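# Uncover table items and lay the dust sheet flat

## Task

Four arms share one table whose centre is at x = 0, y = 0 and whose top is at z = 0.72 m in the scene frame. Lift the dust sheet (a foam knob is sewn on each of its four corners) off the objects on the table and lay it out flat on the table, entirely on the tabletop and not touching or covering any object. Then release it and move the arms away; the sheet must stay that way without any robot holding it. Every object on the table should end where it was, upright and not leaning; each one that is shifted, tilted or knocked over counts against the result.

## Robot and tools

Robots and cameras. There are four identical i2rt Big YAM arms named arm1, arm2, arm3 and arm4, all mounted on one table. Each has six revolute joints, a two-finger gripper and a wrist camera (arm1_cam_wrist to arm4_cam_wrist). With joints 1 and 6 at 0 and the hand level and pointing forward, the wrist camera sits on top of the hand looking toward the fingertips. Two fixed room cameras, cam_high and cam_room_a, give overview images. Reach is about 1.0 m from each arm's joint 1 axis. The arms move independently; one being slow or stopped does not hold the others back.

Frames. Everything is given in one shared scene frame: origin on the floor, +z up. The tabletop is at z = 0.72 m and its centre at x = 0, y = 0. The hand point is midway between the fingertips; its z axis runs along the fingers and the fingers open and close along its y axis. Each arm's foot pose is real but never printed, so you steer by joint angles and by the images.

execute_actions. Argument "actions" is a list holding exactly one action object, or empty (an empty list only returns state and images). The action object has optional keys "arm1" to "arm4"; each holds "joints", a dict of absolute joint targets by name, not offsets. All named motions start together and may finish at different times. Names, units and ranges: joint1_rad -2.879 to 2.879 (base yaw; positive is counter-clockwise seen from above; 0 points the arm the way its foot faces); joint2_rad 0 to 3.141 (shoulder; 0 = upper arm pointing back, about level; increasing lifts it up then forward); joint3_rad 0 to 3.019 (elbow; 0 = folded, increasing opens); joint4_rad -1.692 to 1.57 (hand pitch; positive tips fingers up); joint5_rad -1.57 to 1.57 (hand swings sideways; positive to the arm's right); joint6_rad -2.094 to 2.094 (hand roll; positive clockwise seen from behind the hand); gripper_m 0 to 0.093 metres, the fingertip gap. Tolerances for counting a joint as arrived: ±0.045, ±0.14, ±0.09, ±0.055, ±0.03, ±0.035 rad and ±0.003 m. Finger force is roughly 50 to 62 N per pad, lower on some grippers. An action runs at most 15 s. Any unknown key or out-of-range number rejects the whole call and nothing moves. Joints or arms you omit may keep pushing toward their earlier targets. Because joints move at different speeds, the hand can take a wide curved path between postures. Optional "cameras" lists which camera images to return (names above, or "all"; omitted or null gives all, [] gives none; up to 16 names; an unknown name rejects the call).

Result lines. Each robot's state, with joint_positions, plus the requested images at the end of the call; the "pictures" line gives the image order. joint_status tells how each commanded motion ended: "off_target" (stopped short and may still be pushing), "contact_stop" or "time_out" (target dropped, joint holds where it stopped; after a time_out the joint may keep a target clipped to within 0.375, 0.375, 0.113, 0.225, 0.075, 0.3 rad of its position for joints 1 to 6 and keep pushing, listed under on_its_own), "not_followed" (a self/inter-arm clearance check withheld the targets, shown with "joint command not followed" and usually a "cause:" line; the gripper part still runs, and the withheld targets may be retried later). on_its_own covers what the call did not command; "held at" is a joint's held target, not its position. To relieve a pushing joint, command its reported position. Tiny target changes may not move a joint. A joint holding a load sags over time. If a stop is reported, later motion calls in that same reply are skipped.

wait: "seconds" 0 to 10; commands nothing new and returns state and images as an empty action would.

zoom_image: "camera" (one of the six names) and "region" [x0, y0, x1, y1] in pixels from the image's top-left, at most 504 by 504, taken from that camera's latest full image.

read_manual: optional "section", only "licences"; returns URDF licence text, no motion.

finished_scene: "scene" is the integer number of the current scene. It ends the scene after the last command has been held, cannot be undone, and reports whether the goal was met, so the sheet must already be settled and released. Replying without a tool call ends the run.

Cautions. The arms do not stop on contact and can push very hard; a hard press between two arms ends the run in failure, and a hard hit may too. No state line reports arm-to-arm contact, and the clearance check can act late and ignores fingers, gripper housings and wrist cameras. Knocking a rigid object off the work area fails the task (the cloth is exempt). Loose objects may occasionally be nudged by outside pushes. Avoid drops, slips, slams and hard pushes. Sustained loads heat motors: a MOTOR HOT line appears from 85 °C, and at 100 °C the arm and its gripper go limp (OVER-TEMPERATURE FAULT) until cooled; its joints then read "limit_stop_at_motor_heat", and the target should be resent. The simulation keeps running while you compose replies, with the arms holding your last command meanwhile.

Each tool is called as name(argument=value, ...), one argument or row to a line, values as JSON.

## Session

execute_actions(
  actions=[],
)

Scene clock: 0.00 s.
arm1.joint_positions: joint1_rad=+0.003 joint2_rad=+0.414 joint3_rad=+1.545 joint4_rad=-1.168 joint5_rad=-0.284 joint6_rad=+0.737 gripper_m=+0.094
arm1.joint_status: not commanded
arm1.hand: x=+0.2351 y=+0.5715 z=+1.4856 quat_wxyz=(-0.648, -0.646, -0.315, +0.251) (m; scene frame)
arm2.joint_positions: joint1_rad=+0.423 joint2_rad=+0.567 joint3_rad=+1.601 joint4_rad=-1.296 joint5_rad=-0.090 joint6_rad=-0.727 gripper_m=+0.094
arm2.joint_status: not commanded
arm2.hand: x=-0.3263 y=+0.6273 z=+1.4155 quat_wxyz=(-0.429, -0.068, -0.788, +0.436) (m; scene frame)
arm3.joint_positions: joint1_rad=+0.064 joint2_rad=+0.401 joint3_rad=+1.559 joint4_rad=-1.337 joint5_rad=+0.127 joint6_rad=-0.777 gripper_m=+0.095
arm3.joint_status: not commanded
arm3.hand: x=-0.4057 y=-0.5976 z=+1.4361 quat_wxyz=(-0.625, +0.641, -0.432, -0.112) (m; scene frame)
arm4.joint_positions: joint1_rad=-0.334 joint2_rad=+0.422 joint3_rad=+1.686 joint4_rad=-1.181 joint5_rad=-0.265 joint6_rad=+0.613 gripper_m=+0.094
arm4.joint_status: not commanded
arm4.hand: x=+0.2385 y=-0.7247 z=+1.4776 quat_wxyz=(-0.313, +0.343, -0.586, -0.664) (m; scene frame)
pictures: arm1_cam_wrist, arm2_cam_wrist, arm3_cam_wrist, arm4_cam_wrist, cam_high, cam_room_a
Images, in order (width x height): arm1_cam_wrist 616x616, arm2_cam_wrist 616x616, arm3_cam_wrist 616x616, arm4_cam_wrist 616x616, cam_high 504x504, cam_room_a 504x504.

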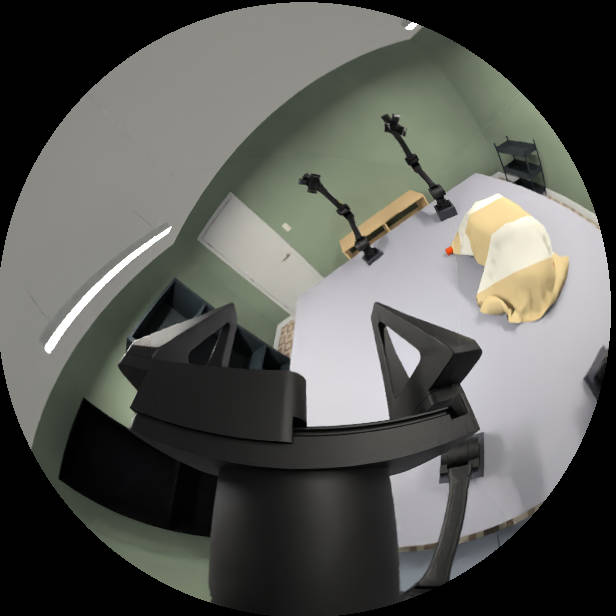

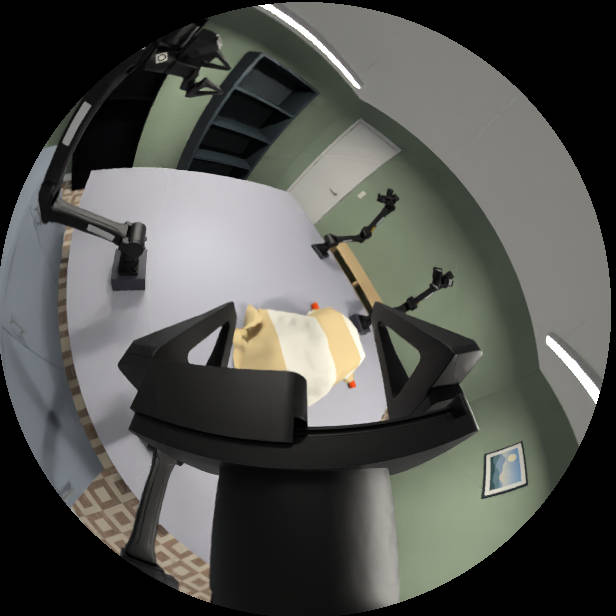

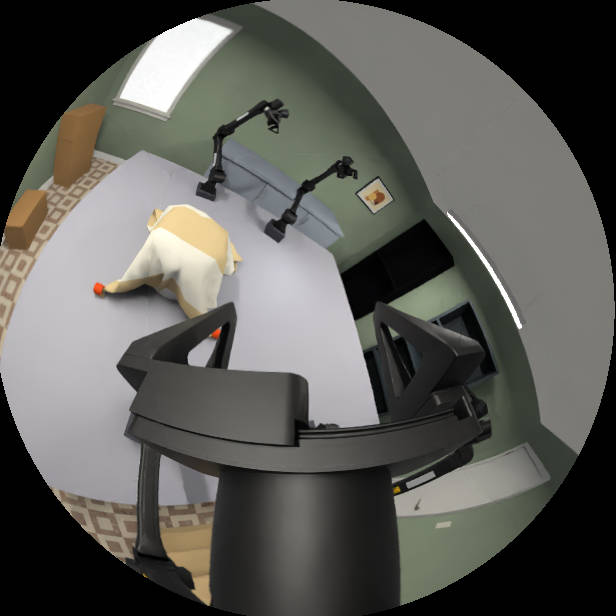

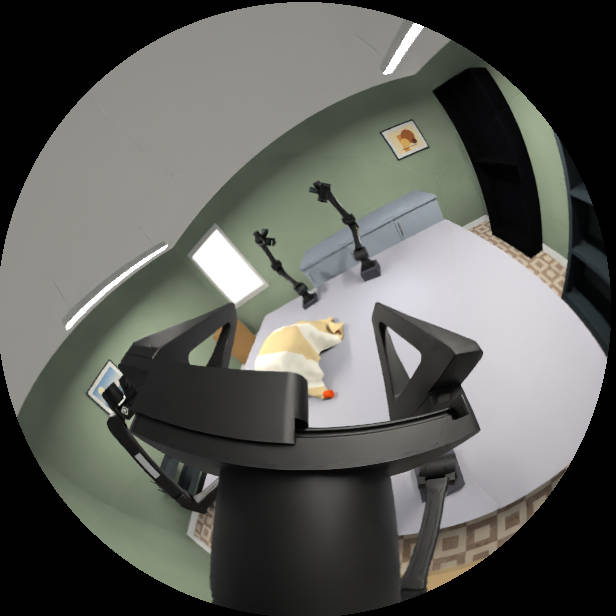

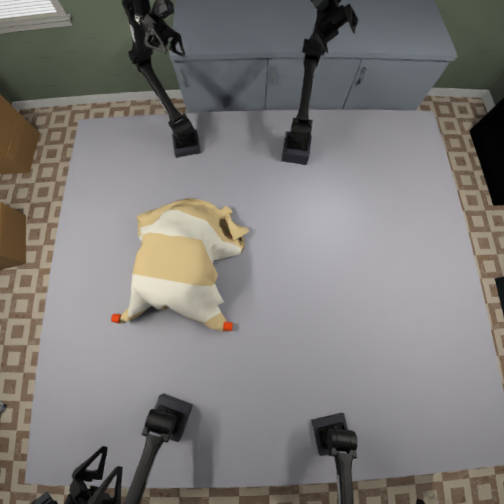

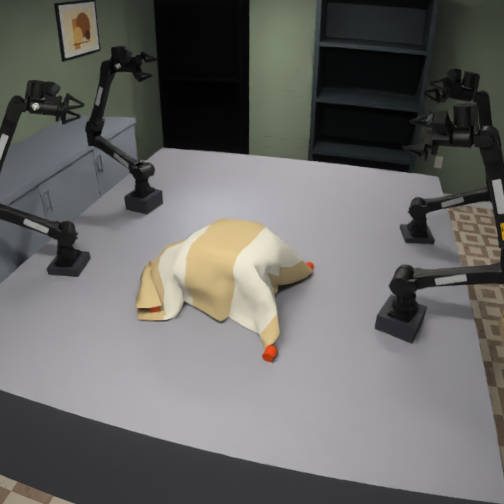

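zoom_image(
  camera="cam_high",
  region=[90,180,270,350],
)

zoom_image(
  camera="cam_room_a",
  region=[110,200,330,380],
)

zoom_image(
  camera="arm1_cam_wrist",
  region=[430,180,590,340],
)

Region (90, 180, 270, 350) of cam_high's 504x504 image, scaled by 2.800, with more detail than that image has.

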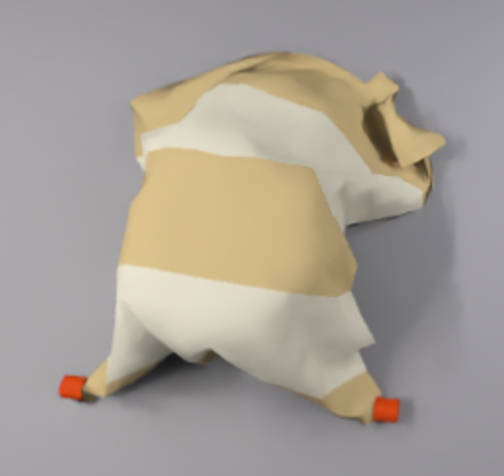

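Region (110, 200, 330, 380) of cam_room_a's 504x504 image, scaled by 2.291, with more detail than that image has; it fills the top 412 rows of this view, and the rest is white.

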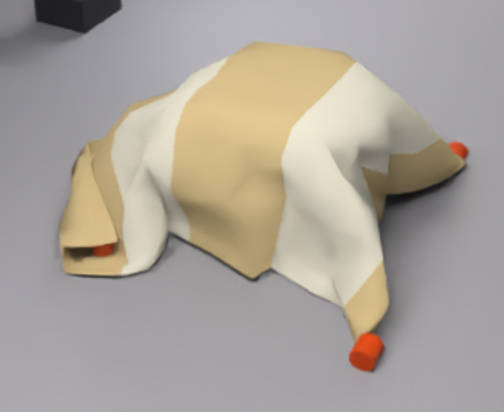

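Region (430, 180, 590, 340) of arm1_cam_wrist's 616x616 image, scaled by 3.150, with more detail than that image has.

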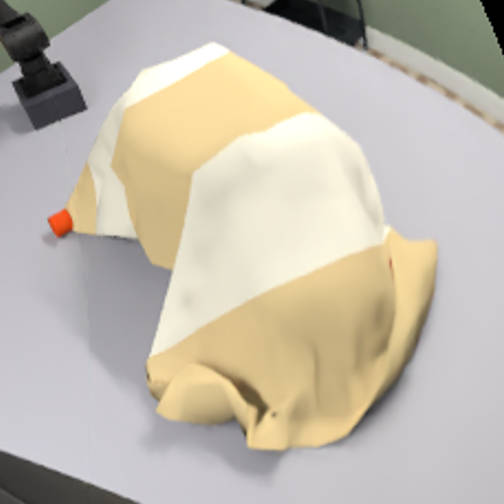

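execute_actions(
  actions=[
    {"arm1":{"joints":{"joint1_rad":-0.38,"joint2_rad":1.9,"joint3_rad":1.56,"joint4_rad":-1.011,"joint5_rad":0,"joint6_rad":-1.9}},"arm2":{"joints":{"joint1_rad":-0.62,"joint2_rad":1.809,"joint3_rad":1.45,"joint4_rad":-1.206,"joint5_rad":0,"joint6_rad":1.6}},"arm3":{"joints":{"joint1_rad":0.915,"joint2_rad":1.886,"joint3_rad":1.38,"joint4_rad":-1.055,"joint5_rad":0,"joint6_rad":-0.9}},"arm4":{"joints":{"joint1_rad":0.585,"joint2_rad":2.01,"joint3_rad":1.71,"joint4_rad":-0.957,"joint5_rad":0,"joint6_rad":2.08}}},
  ],
)

Scene clock: 4.77 s.
arm1.joint_positions: joint1_rad=-0.375 joint2_rad=+1.887 joint3_rad=+1.543 joint4_rad=-1.019 joint5_rad=-0.004 joint6_rad=-1.886 gripper_m=+0.094
arm1.joint_status: all done
arm1.hand: x=-0.1270 y=+0.1668 z=+0.9047 quat_wxyz=(+0.043, -0.131, -0.986, +0.096) (m; scene frame)
arm2.joint_positions: joint1_rad=-0.623 joint2_rad=+1.801 joint3_rad=+1.447 joint4_rad=-1.212 joint5_rad=-0.002 joint6_rad=+1.590 gripper_m=+0.094
arm2.joint_status: all done
arm2.hand: x=-0.6649 y=+0.2744 z=+0.8673 quat_wxyz=(-0.006, -0.973, +0.230, -0.002) (m; scene frame)
arm3.joint_positions: joint1_rad=+0.920 joint2_rad=+1.890 joint3_rad=+1.376 joint4_rad=-1.064 joint5_rad=+0.001 joint6_rad=-0.891 gripper_m=+0.095
arm3.joint_status: all done
arm3.hand: x=-0.7465 y=-0.2389 z=+0.8207 quat_wxyz=(+0.011, +0.998, -0.055, -0.001) (m; scene frame)
arm4.joint_positions: joint1_rad=+0.597 joint2_rad=+2.022 joint3_rad=+1.686 joint4_rad=-0.960 joint5_rad=-0.001 joint6_rad=+2.063 gripper_m=+0.094
arm4.joint_status: all done
joint sent to its limit — the command would take arm4.joint6_rad past its upper limit, so that joint was sent only as far as its limit.
arm4.hand: x=-0.1962 y=-0.3010 z=+0.8271 quat_wxyz=(+0.085, +0.130, -0.982, -0.110) (m; scene frame)
pictures: arm1_cam_wrist, arm2_cam_wrist, arm3_cam_wrist, arm4_cam_wrist, cam_high, cam_room_a
Images, in order (width x height): arm1_cam_wrist 616x616, arm2_cam_wrist 616x616, arm3_cam_wrist 616x616, arm4_cam_wrist 616x616, cam_high 504x504, cam_room_a 504x504.

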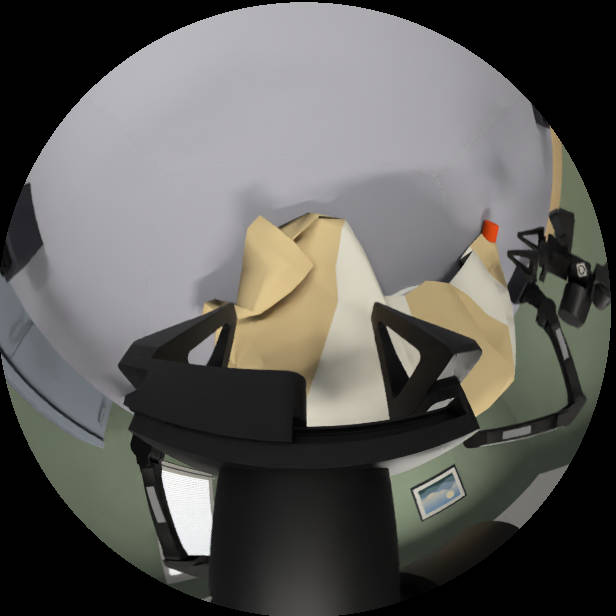

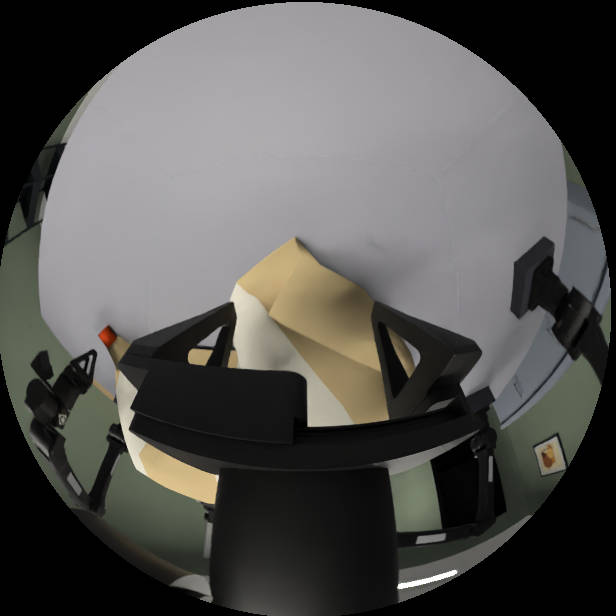

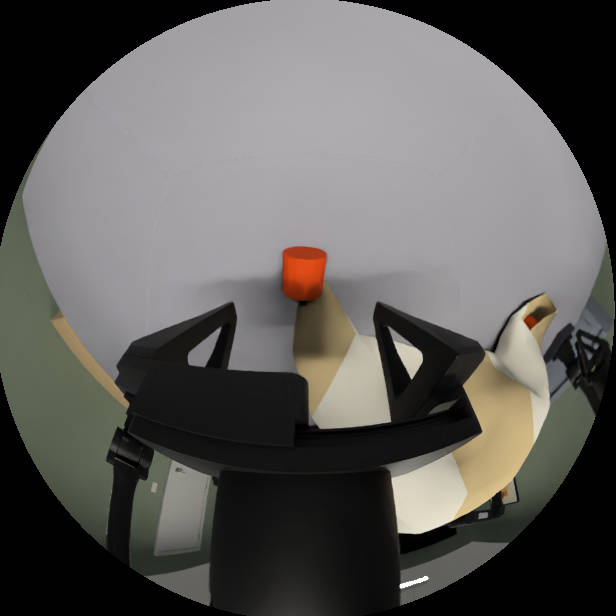

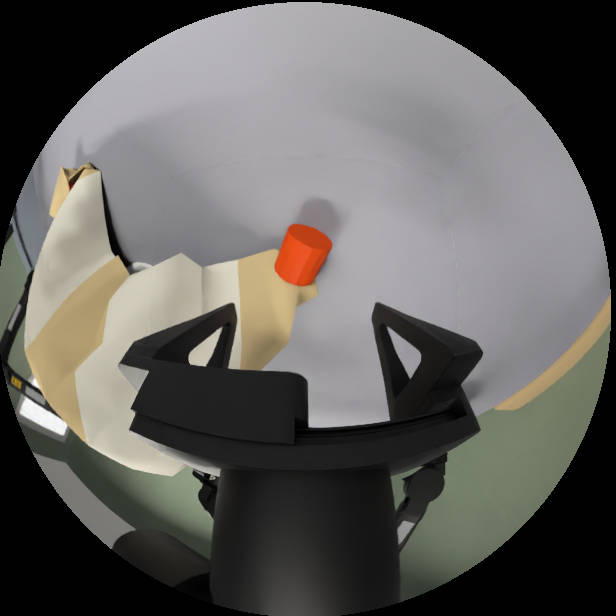

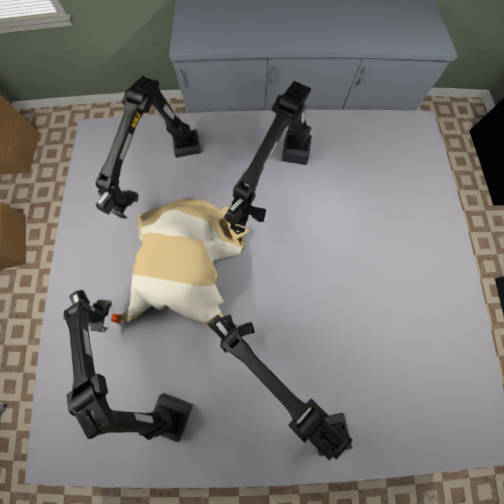

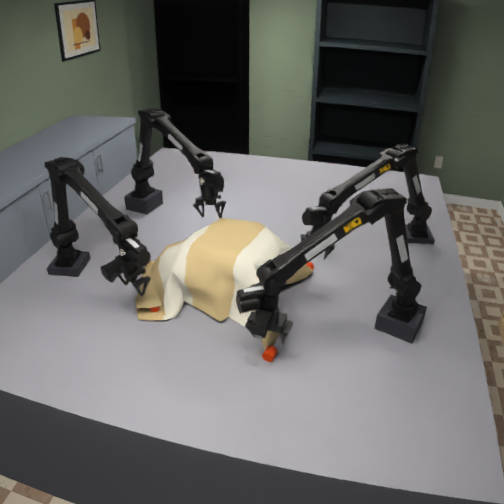

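execute_actions(
  actions=[
    {"arm1":{"joints":{"joint1_rad":-0.405,"joint2_rad":2.11,"joint3_rad":1.51,"joint4_rad":-0.775,"gripper_m":0.075}},"arm2":{"joints":{"joint1_rad":-0.553,"joint2_rad":1.945,"joint3_rad":1.375,"joint4_rad":-0.99,"gripper_m":0.075}},"arm3":{"joints":{"joint2_rad":1.995,"joint3_rad":1.295,"joint4_rad":-0.86}},"arm4":{"joints":{"joint1_rad":0.57,"joint2_rad":2.135,"joint3_rad":1.67,"joint4_rad":-0.81}}},
  ],
)

Scene clock: 8.00 s.
arm1.joint_positions: joint1_rad=-0.403 joint2_rad=+2.104 joint3_rad=+1.501 joint4_rad=-0.792 joint5_rad=+0.001 joint6_rad=-1.889 gripper_m=+0.075
arm1.joint_status: all done
arm1.hand: x=-0.1511 y=+0.1634 z=+0.7686 quat_wxyz=(+0.040, -0.143, -0.986, +0.080) (m; scene frame)
arm2.joint_positions: joint1_rad=-0.545 joint2_rad=+1.947 joint3_rad=+1.370 joint4_rad=-1.008 joint5_rad=-0.002 joint6_rad=+1.592 gripper_m=+0.075
arm2.joint_status: all done
arm2.hand: x=-0.6294 y=+0.2506 z=+0.7655 quat_wxyz=(+0.003, -0.981, +0.193, -0.003) (m; scene frame)
arm3.joint_positions: joint1_rad=+0.920 joint2_rad=+2.004 joint3_rad=+1.291 joint4_rad=-0.876 joint5_rad=+0.001 joint6_rad=-0.891 gripper_m=+0.095
arm3.joint_status: all done
arm3.hand: x=-0.7422 y=-0.2479 z=+0.7359 quat_wxyz=(+0.015, +0.998, -0.055, +0.002) (m; scene frame)
arm4.joint_positions: joint1_rad=+0.578 joint2_rad=+2.131 joint3_rad=+1.668 joint4_rad=-0.820 joint5_rad=-0.002 joint6_rad=+2.065 gripper_m=+0.094
arm4.joint_status: all done
arm4.hand: x=-0.1986 y=-0.2804 z=+0.7570 quat_wxyz=(+0.088, +0.119, -0.982, -0.115) (m; scene frame)
pictures: arm1_cam_wrist, arm2_cam_wrist, arm3_cam_wrist, arm4_cam_wrist, cam_high, cam_room_a
Images, in order (width x height): arm1_cam_wrist 616x616, arm2_cam_wrist 616x616, arm3_cam_wrist 616x616, arm4_cam_wrist 616x616, cam_high 504x504, cam_room_a 504x504.

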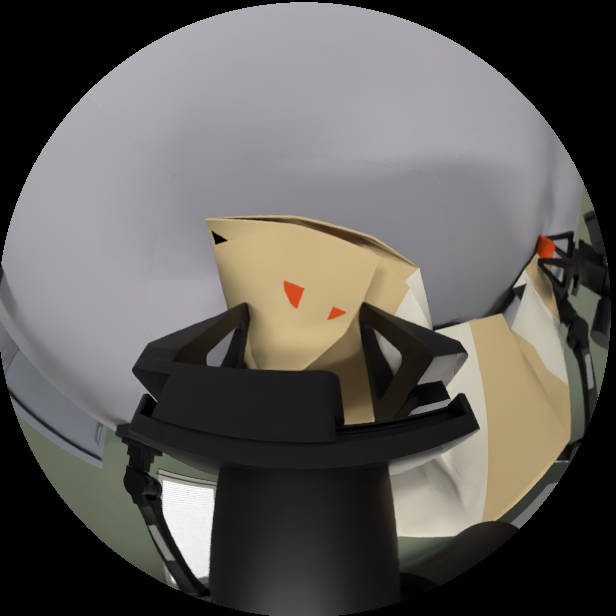

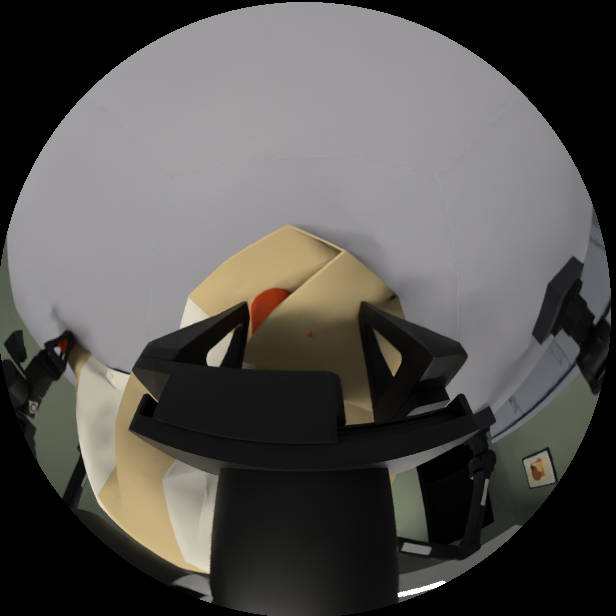

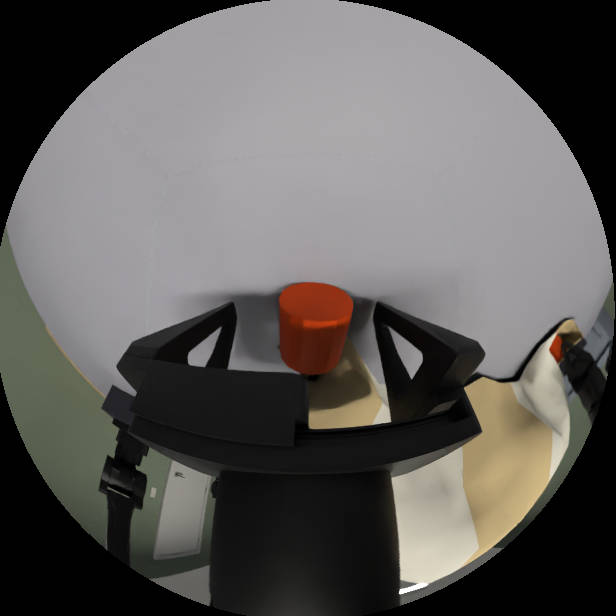

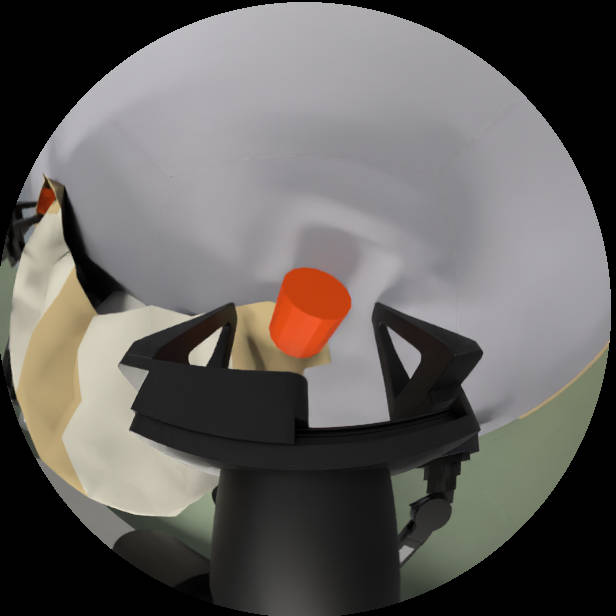

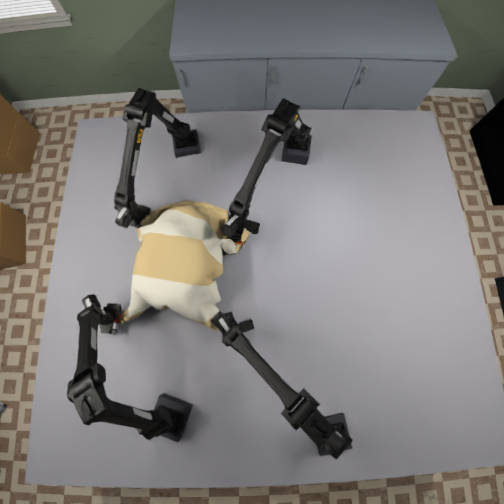

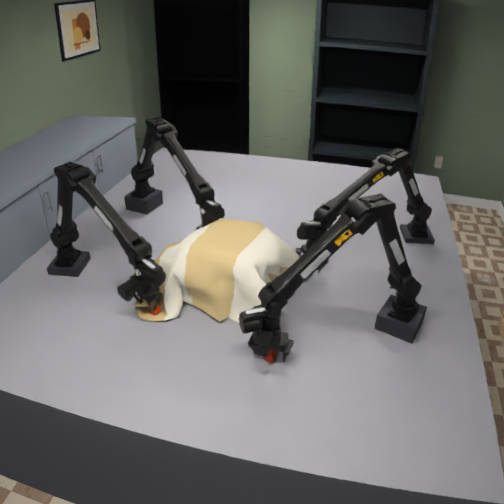

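execute_actions(
  actions=[
    {"arm1":{"joints":{"joint6_rad":-1.3,"joint3_rad":1.465,"gripper_m":0.085}},"arm2":{"joints":{"joint6_rad":0.95,"joint2_rad":1.985,"joint1_rad":-0.57,"gripper_m":0.085}},"arm3":{"joints":{"gripper_m":0.015}},"arm4":{"joints":{"joint3_rad":1.635}}},
  ],
  cameras=["arm1_cam_wrist","arm2_cam_wrist"],
)

execute_actions(
  actions=[
    {"arm1":{"joints":{"gripper_m":0.015}},"arm2":{"joints":{"gripper_m":0.015}},"arm4":{"joints":{"gripper_m":0.015}}},
  ],
  cameras=["arm1_cam_wrist","arm2_cam_wrist","arm4_cam_wrist"],
)

Scene clock: 10.83 s.
arm1.joint_positions: joint1_rad=-0.403 joint2_rad=+2.104 joint3_rad=+1.462 joint4_rad=-0.789 joint5_rad=+0.001 joint6_rad=-1.315 gripper_m=+0.085
arm1.joint_status: all done
arm1.hand: x=-0.1413 y=+0.1775 z=+0.7552 quat_wxyz=(+0.012, -0.417, -0.906, +0.070) (m; scene frame)
arm2.joint_positions: joint1_rad=-0.567 joint2_rad=+1.957 joint3_rad=+1.370 joint4_rad=-1.008 joint5_rad=-0.002 joint6_rad=+0.961 gripper_m=+0.085
arm2.joint_status: all done
arm2.hand: x=-0.6396 y=+0.2561 z=+0.7602 quat_wxyz=(+0.006, -0.994, -0.110, -0.007) (m; scene frame)
arm3.joint_positions: joint1_rad=+0.920 joint2_rad=+2.004 joint3_rad=+1.291 joint4_rad=-0.876 joint5_rad=+0.001 joint6_rad=-0.892 gripper_m=+0.039
arm3.joint_status: gripper_m off_target (ended at +0.039, target +0.015)
arm3.hand: x=-0.7422 y=-0.2479 z=+0.7359 quat_wxyz=(+0.015, +0.998, -0.054, +0.002) (m; scene frame)
arm4.joint_positions: joint1_rad=+0.578 joint2_rad=+2.128 joint3_rad=+1.654 joint4_rad=-0.817 joint5_rad=-0.002 joint6_rad=+2.067 gripper_m=+0.094
arm4.joint_status: all done
arm4.hand: x=-0.1956 y=-0.2837 z=+0.7535 quat_wxyz=(+0.086, +0.118, -0.983, -0.112) (m; scene frame)
pictures: arm1_cam_wrist, arm2_cam_wrist
Images, in order (width x height): arm1_cam_wrist 616x616, arm2_cam_wrist 616x616.

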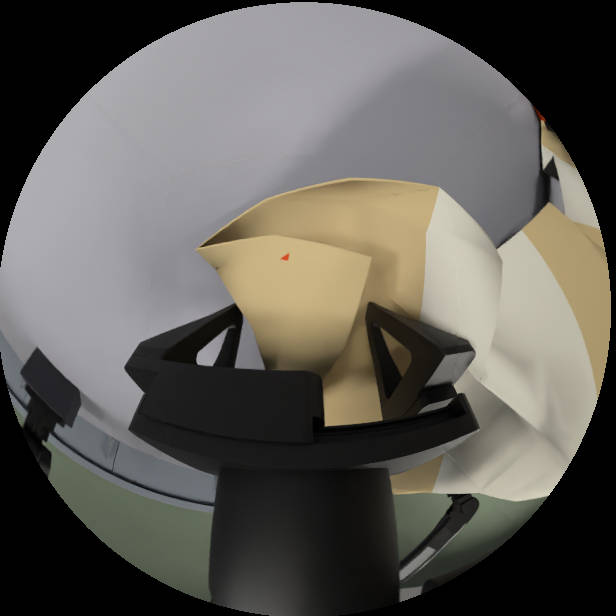

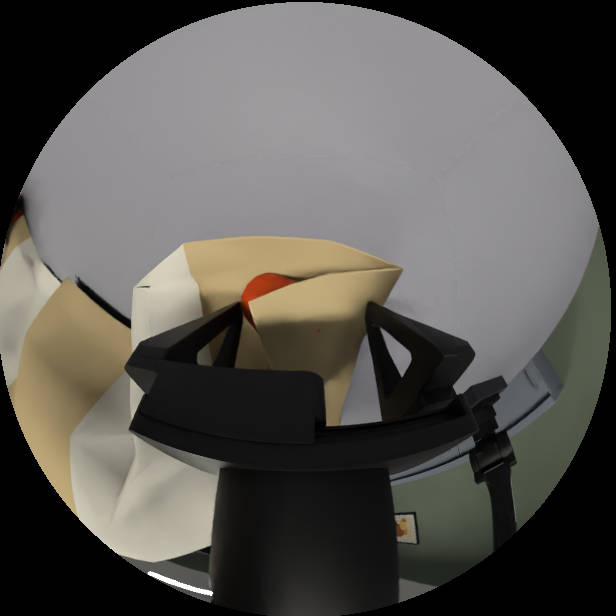

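Scene clock: 11.53 s.
arm1.joint_positions: joint1_rad=-0.403 joint2_rad=+2.104 joint3_rad=+1.462 joint4_rad=-0.789 joint5_rad=+0.001 joint6_rad=-1.313 gripper_m=+0.015
arm1.joint_status: all done
arm1.hand: x=-0.1413 y=+0.1775 z=+0.7552 quat_wxyz=(+0.012, -0.418, -0.906, +0.070) (m; scene frame)
arm2.joint_positions: joint1_rad=-0.566 joint2_rad=+1.943 joint3_rad=+1.377 joint4_rad=-1.000 joint5_rad=-0.004 joint6_rad=+0.959 gripper_m=+0.038
arm2.joint_status: gripper_m off_target (ended at +0.038, target +0.015)
arm2.hand: x=-0.6414 y=+0.2497 z=+0.7697 quat_wxyz=(-0.007, -0.994, -0.111, -0.001) (m; scene frame)
arm3.joint_positions: joint1_rad=+0.920 joint2_rad=+2.004 joint3_rad=+1.291 joint4_rad=-0.876 joint5_rad=+0.001 joint6_rad=-0.892 gripper_m=+0.039
arm3.joint_status: not commanded
arm3.hand: x=-0.7422 y=-0.2479 z=+0.7359 quat_wxyz=(+0.015, +0.998, -0.054, +0.002) (m; scene frame)
arm4.joint_positions: joint1_rad=+0.578 joint2_rad=+2.128 joint3_rad=+1.641 joint4_rad=-0.817 joint5_rad=-0.002 joint6_rad=+2.068 gripper_m=+0.038
arm4.joint_status: gripper_m off_target (ended at +0.038, target +0.015)
arm4.hand: x=-0.1920 y=-0.2879 z=+0.7482 quat_wxyz=(+0.082, +0.118, -0.984, -0.107) (m; scene frame)
pictures: arm1_cam_wrist, arm2_cam_wrist, arm4_cam_wrist
Images, in order (width x height): arm1_cam_wrist 616x616, arm2_cam_wrist 616x616, arm4_cam_wrist 616x616.

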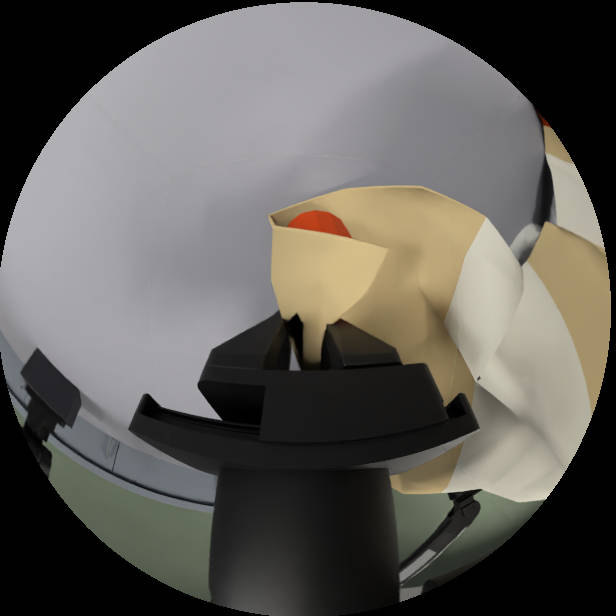

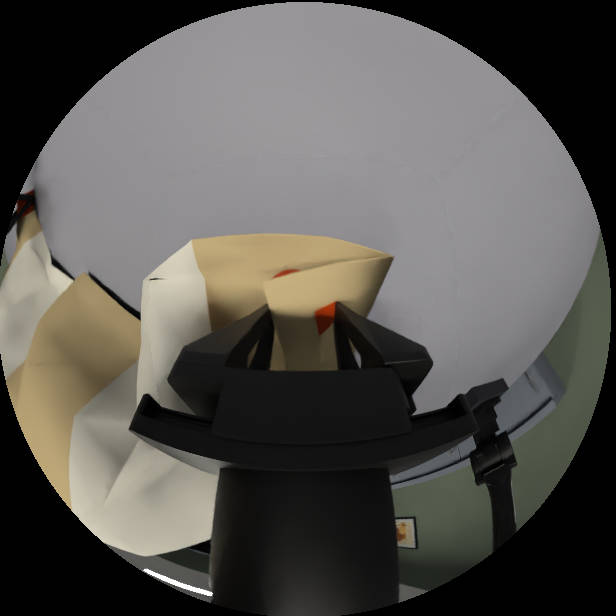

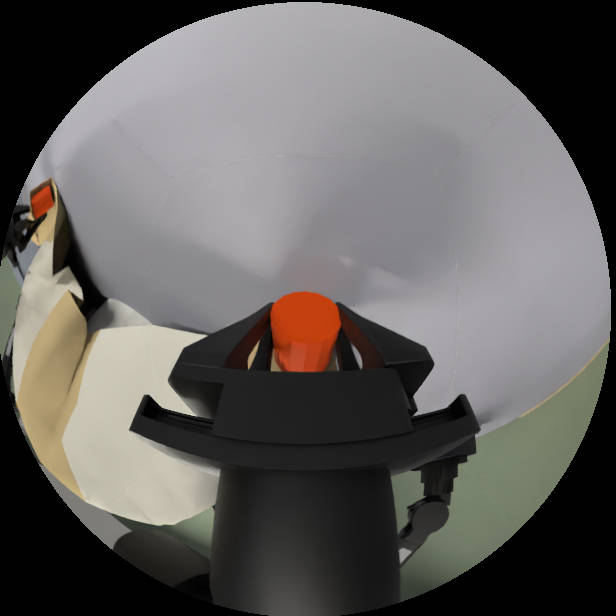

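execute_actions(
  actions=[
    {"arm1":{"joints":{"gripper_m":0.09}}},
  ],
  cameras=[],
)

execute_actions(
  actions=[
    {"arm1":{"joints":{"joint1_rad":-0.34,"joint2_rad":2.155,"joint3_rad":1.53,"joint4_rad":-0.77}}},
  ],
  cameras=["arm1_cam_wrist","arm4_cam_wrist"],
)

Scene clock: 12.97 s.
arm1.joint_positions: joint1_rad=-0.403 joint2_rad=+2.104 joint3_rad=+1.462 joint4_rad=-0.789 joint5_rad=+0.001 joint6_rad=-1.313 gripper_m=+0.090
arm1.joint_status: all done
arm1.hand: x=-0.1413 y=+0.1775 z=+0.7552 quat_wxyz=(+0.012, -0.418, -0.906, +0.070) (m; scene frame)
arm2.joint_positions: joint1_rad=-0.566 joint2_rad=+1.943 joint3_rad=+1.377 joint4_rad=-1.000 joint5_rad=-0.004 joint6_rad=+0.959 gripper_m=+0.038
arm2.joint_status: not commanded
arm2.hand: x=-0.6414 y=+0.2497 z=+0.7697 quat_wxyz=(-0.007, -0.994, -0.111, -0.001) (m; scene frame)
arm3.joint_positions: joint1_rad=+0.920 joint2_rad=+2.004 joint3_rad=+1.291 joint4_rad=-0.876 joint5_rad=+0.001 joint6_rad=-0.892 gripper_m=+0.039
arm3.joint_status: not commanded
arm3.hand: x=-0.7422 y=-0.2479 z=+0.7359 quat_wxyz=(+0.015, +0.998, -0.054, +0.002) (m; scene frame)
arm4.joint_positions: joint1_rad=+0.578 joint2_rad=+2.128 joint3_rad=+1.641 joint4_rad=-0.817 joint5_rad=-0.002 joint6_rad=+2.068 gripper_m=+0.038
arm4.joint_status: not commanded
arm4.hand: x=-0.1920 y=-0.2879 z=+0.7482 quat_wxyz=(+0.082, +0.118, -0.984, -0.107) (m; scene frame)
pictures: none
No camera images: the call's "cameras" was empty. Leave "cameras" out to get every camera's image.

Scene clock: 13.90 s.
arm1.joint_positions: joint1_rad=-0.332 joint2_rad=+2.120 joint3_rad=+1.488 joint4_rad=-0.785 joint5_rad=+0.001 joint6_rad=-1.313 gripper_m=+0.090
arm1.joint_status: all done
arm1.hand: x=-0.1094 y=+0.1456 z=+0.7540 quat_wxyz=(+0.011, -0.385, -0.920, +0.077) (m; scene frame)
arm2.joint_positions: joint1_rad=-0.566 joint2_rad=+1.943 joint3_rad=+1.377 joint4_rad=-1.000 joint5_rad=-0.004 joint6_rad=+0.959 gripper_m=+0.038
arm2.joint_status: not commanded
arm2.hand: x=-0.6414 y=+0.2497 z=+0.7697 quat_wxyz=(-0.007, -0.994, -0.111, -0.001) (m; scene frame)
arm3.joint_positions: joint1_rad=+0.920 joint2_rad=+2.004 joint3_rad=+1.291 joint4_rad=-0.876 joint5_rad=+0.001 joint6_rad=-0.892 gripper_m=+0.039
arm3.joint_status: not commanded
arm3.hand: x=-0.7422 y=-0.2479 z=+0.7359 quat_wxyz=(+0.015, +0.998, -0.054, +0.002) (m; scene frame)
arm4.joint_positions: joint1_rad=+0.578 joint2_rad=+2.128 joint3_rad=+1.641 joint4_rad=-0.817 joint5_rad=-0.002 joint6_rad=+2.068 gripper_m=+0.038
arm4.joint_status: not commanded
arm4.hand: x=-0.1920 y=-0.2879 z=+0.7482 quat_wxyz=(+0.082, +0.118, -0.984, -0.107) (m; scene frame)
pictures: arm1_cam_wrist, arm4_cam_wrist
Images, in order (width x height): arm1_cam_wrist 616x616, arm4_cam_wrist 616x616.

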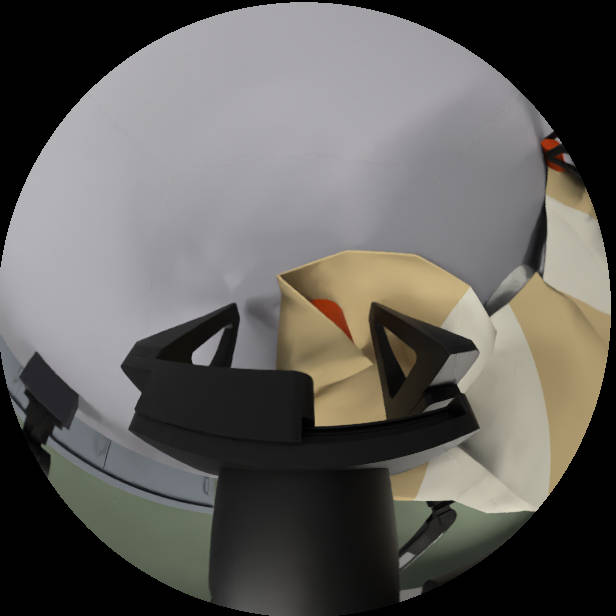

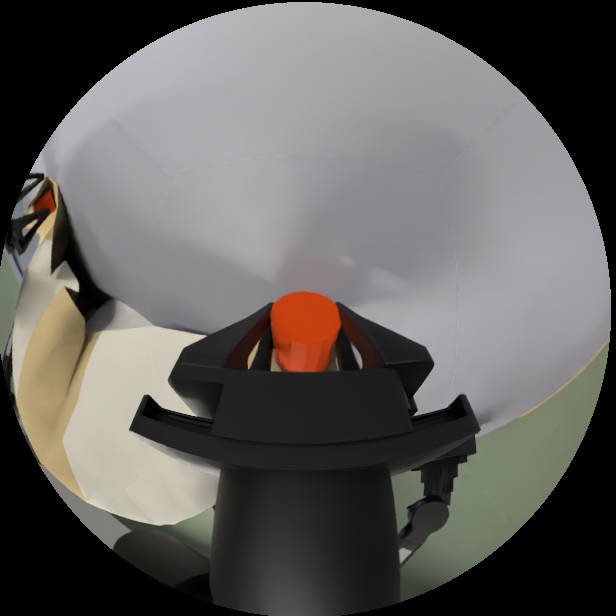

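execute_actions(
  actions=[
    {"arm1":{"joints":{"gripper_m":0.015}}},
  ],
  cameras=[],
)

execute_actions(
  actions=[
    {"arm1":{"joints":{"joint1_rad":-0.38,"joint2_rad":1.8,"joint3_rad":1.48,"joint4_rad":-0.9}},"arm2":{"joints":{"joint1_rad":-0.62,"joint2_rad":1.68,"joint3_rad":1.42,"joint4_rad":-1.14}},"arm3":{"joints":{"joint2_rad":1.68,"joint3_rad":1.33,"joint4_rad":-1.07}},"arm4":{"joints":{"joint1_rad":0.55,"joint2_rad":1.87,"joint3_rad":1.73,"joint4_rad":-1.03}}},
  ],
)

Scene clock: 15.50 s.
arm1.joint_positions: joint1_rad=-0.332 joint2_rad=+2.120 joint3_rad=+1.488 joint4_rad=-0.785 joint5_rad=+0.001 joint6_rad=-1.312 gripper_m=+0.015
arm1.joint_status: all done
arm1.hand: x=-0.1094 y=+0.1456 z=+0.7540 quat_wxyz=(+0.011, -0.385, -0.920, +0.077) (m; scene frame)
arm2.joint_positions: joint1_rad=-0.566 joint2_rad=+1.943 joint3_rad=+1.377 joint4_rad=-1.000 joint5_rad=-0.004 joint6_rad=+0.959 gripper_m=+0.038
arm2.joint_status: not commanded
arm2.hand: x=-0.6414 y=+0.2497 z=+0.7697 quat_wxyz=(-0.007, -0.994, -0.111, -0.001) (m; scene frame)
arm3.joint_positions: joint1_rad=+0.920 joint2_rad=+2.004 joint3_rad=+1.291 joint4_rad=-0.876 joint5_rad=+0.001 joint6_rad=-0.892 gripper_m=+0.039
arm3.joint_status: not commanded
arm3.hand: x=-0.7422 y=-0.2479 z=+0.7359 quat_wxyz=(+0.015, +0.998, -0.054, +0.002) (m; scene frame)
arm4.joint_positions: joint1_rad=+0.578 joint2_rad=+2.128 joint3_rad=+1.641 joint4_rad=-0.817 joint5_rad=-0.002 joint6_rad=+2.068 gripper_m=+0.038
arm4.joint_status: not commanded
arm4.hand: x=-0.1920 y=-0.2879 z=+0.7482 quat_wxyz=(+0.082, +0.118, -0.984, -0.107) (m; scene frame)
pictures: none
No camera images: the call's "cameras" was empty. Leave "cameras" out to get every camera's image.

Scene clock: 16.90 s.
arm1.joint_positions: joint1_rad=-0.383 joint2_rad=+1.774 joint3_rad=+1.462 joint4_rad=-0.888 joint5_rad=+0.001 joint6_rad=-1.312 gripper_m=+0.015
arm1.joint_status: all done
arm1.hand: x=-0.1333 y=+0.1679 z=+0.9462 quat_wxyz=(+0.030, -0.403, -0.896, +0.183) (m; scene frame)
arm2.joint_positions: joint1_rad=-0.625 joint2_rad=+1.664 joint3_rad=+1.400 joint4_rad=-1.125 joint5_rad=-0.003 joint6_rad=+0.956 gripper_m=+0.038
arm2.joint_status: all done
arm2.hand: x=-0.6676 y=+0.2716 z=+0.9215 quat_wxyz=(-0.083, -0.992, -0.083, +0.045) (m; scene frame)
arm3.joint_positions: joint1_rad=+0.920 joint2_rad=+1.675 joint3_rad=+1.306 joint4_rad=-1.055 joint5_rad=+0.001 joint6_rad=-0.892 gripper_m=+0.039
arm3.joint_status: all done
arm3.hand: x=-0.7377 y=-0.2505 z=+0.9047 quat_wxyz=(-0.052, +0.996, -0.055, -0.045) (m; scene frame)
arm4.joint_positions: joint1_rad=+0.559 joint2_rad=+1.874 joint3_rad=+1.703 joint4_rad=-1.021 joint5_rad=-0.002 joint6_rad=+2.068 gripper_m=+0.038
arm4.joint_status: all done
arm4.hand: x=-0.1708 y=-0.2899 z=+0.9262 quat_wxyz=(+0.112, +0.107, -0.976, -0.153) (m; scene frame)
pictures: arm1_cam_wrist, arm2_cam_wrist, arm3_cam_wrist, arm4_cam_wrist, cam_high, cam_room_a
Images, in order (width x height): arm1_cam_wrist 616x616, arm2_cam_wrist 616x616, arm3_cam_wrist 616x616, arm4_cam_wrist 616x616, cam_high 504x504, cam_room_a 504x504.

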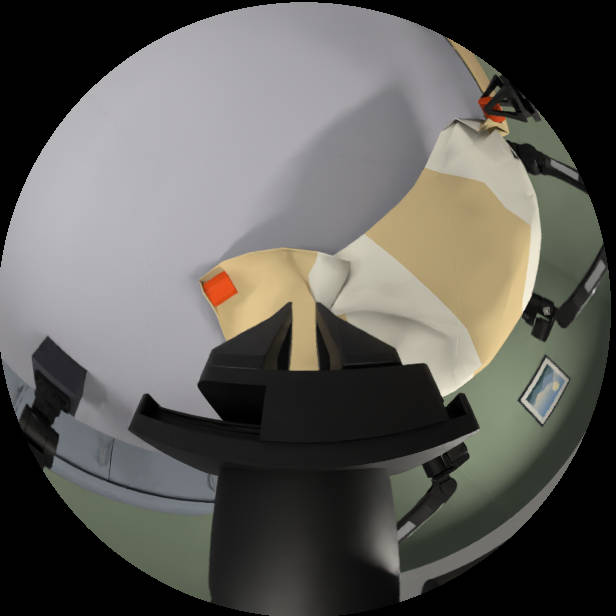

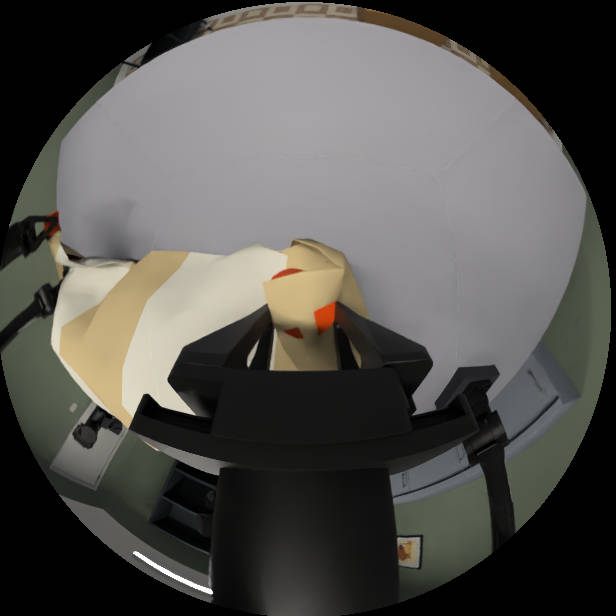

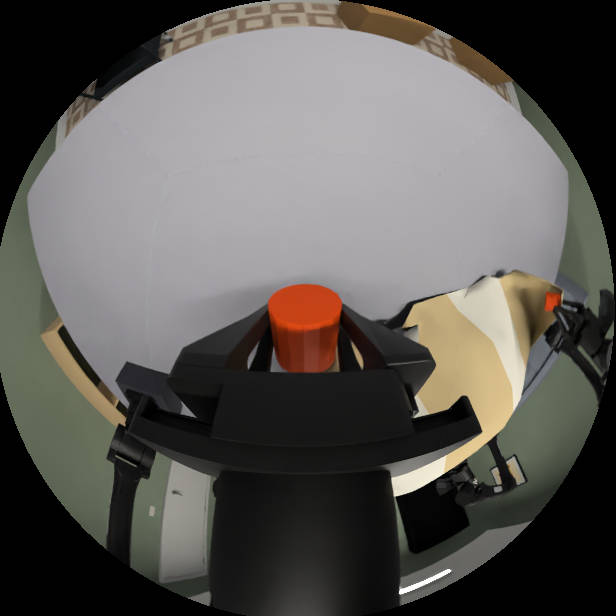

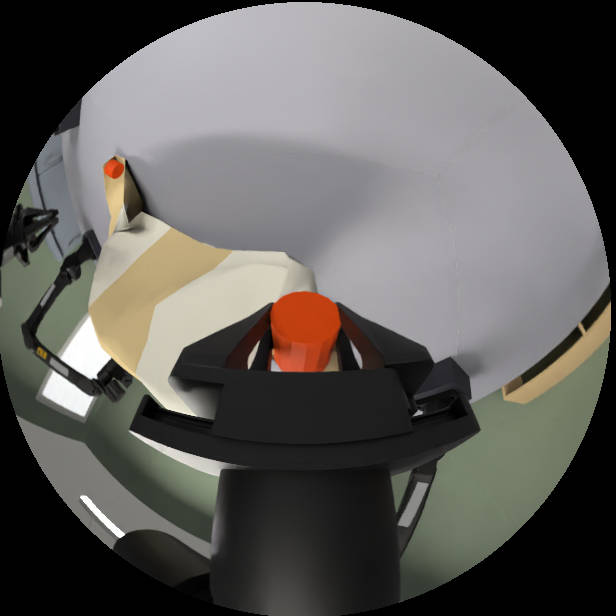

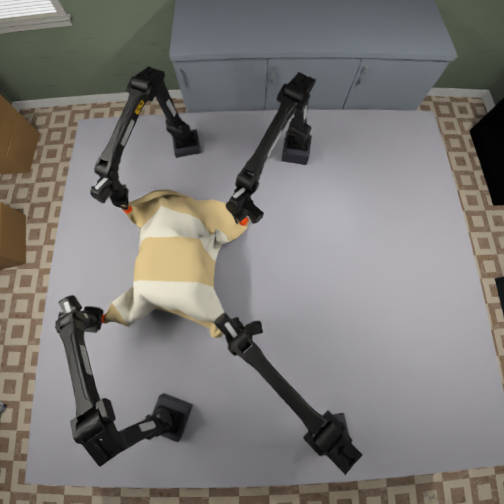

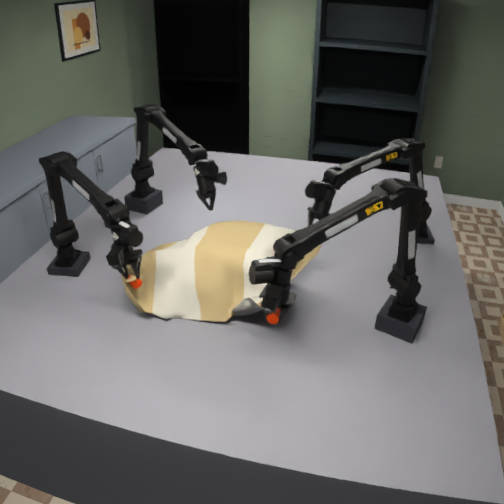

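execute_actions(
  actions=[
    {"arm1":{"joints":{"joint1_rad":-0.425,"joint2_rad":1.885,"joint3_rad":1.42,"joint4_rad":-1.09,"joint6_rad":-2.0,"gripper_m":0.093}}},
  ],
  cameras=["arm1_cam_wrist"],
)

Scene clock: 19.33 s.
arm1.joint_positions: joint1_rad=-0.427 joint2_rad=+1.883 joint3_rad=+1.409 joint4_rad=-1.077 joint5_rad=+0.001 joint6_rad=-1.986 gripper_m=+0.093
arm1.joint_status: all done
arm1.hand: x=-0.1143 y=+0.2393 z=+0.8547 quat_wxyz=(+0.006, -0.107, -0.994, +0.010) (m; scene frame)
arm2.joint_positions: joint1_rad=-0.625 joint2_rad=+1.664 joint3_rad=+1.400 joint4_rad=-1.125 joint5_rad=-0.003 joint6_rad=+0.956 gripper_m=+0.038
arm2.joint_status: not commanded
arm2.hand: x=-0.6676 y=+0.2716 z=+0.9215 quat_wxyz=(-0.083, -0.992, -0.083, +0.045) (m; scene frame)
arm3.joint_positions: joint1_rad=+0.920 joint2_rad=+1.675 joint3_rad=+1.306 joint4_rad=-1.055 joint5_rad=+0.001 joint6_rad=-0.892 gripper_m=+0.039
arm3.joint_status: not commanded
arm3.hand: x=-0.7377 y=-0.2505 z=+0.9047 quat_wxyz=(-0.052, +0.996, -0.055, -0.045) (m; scene frame)
arm4.joint_positions: joint1_rad=+0.559 joint2_rad=+1.874 joint3_rad=+1.703 joint4_rad=-1.021 joint5_rad=-0.002 joint6_rad=+2.068 gripper_m=+0.038
arm4.joint_status: not commanded
arm4.hand: x=-0.1708 y=-0.2899 z=+0.9262 quat_wxyz=(+0.112, +0.107, -0.976, -0.153) (m; scene frame)
pictures: arm1_cam_wrist
Images, in order (width x height): arm1_cam_wrist 616x616.

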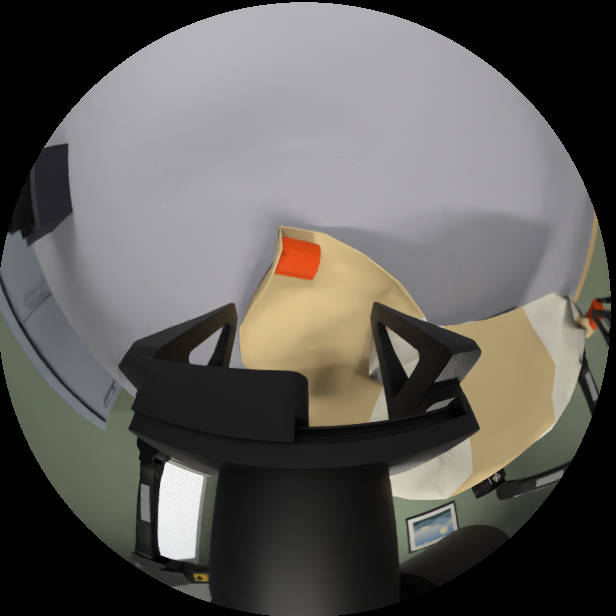

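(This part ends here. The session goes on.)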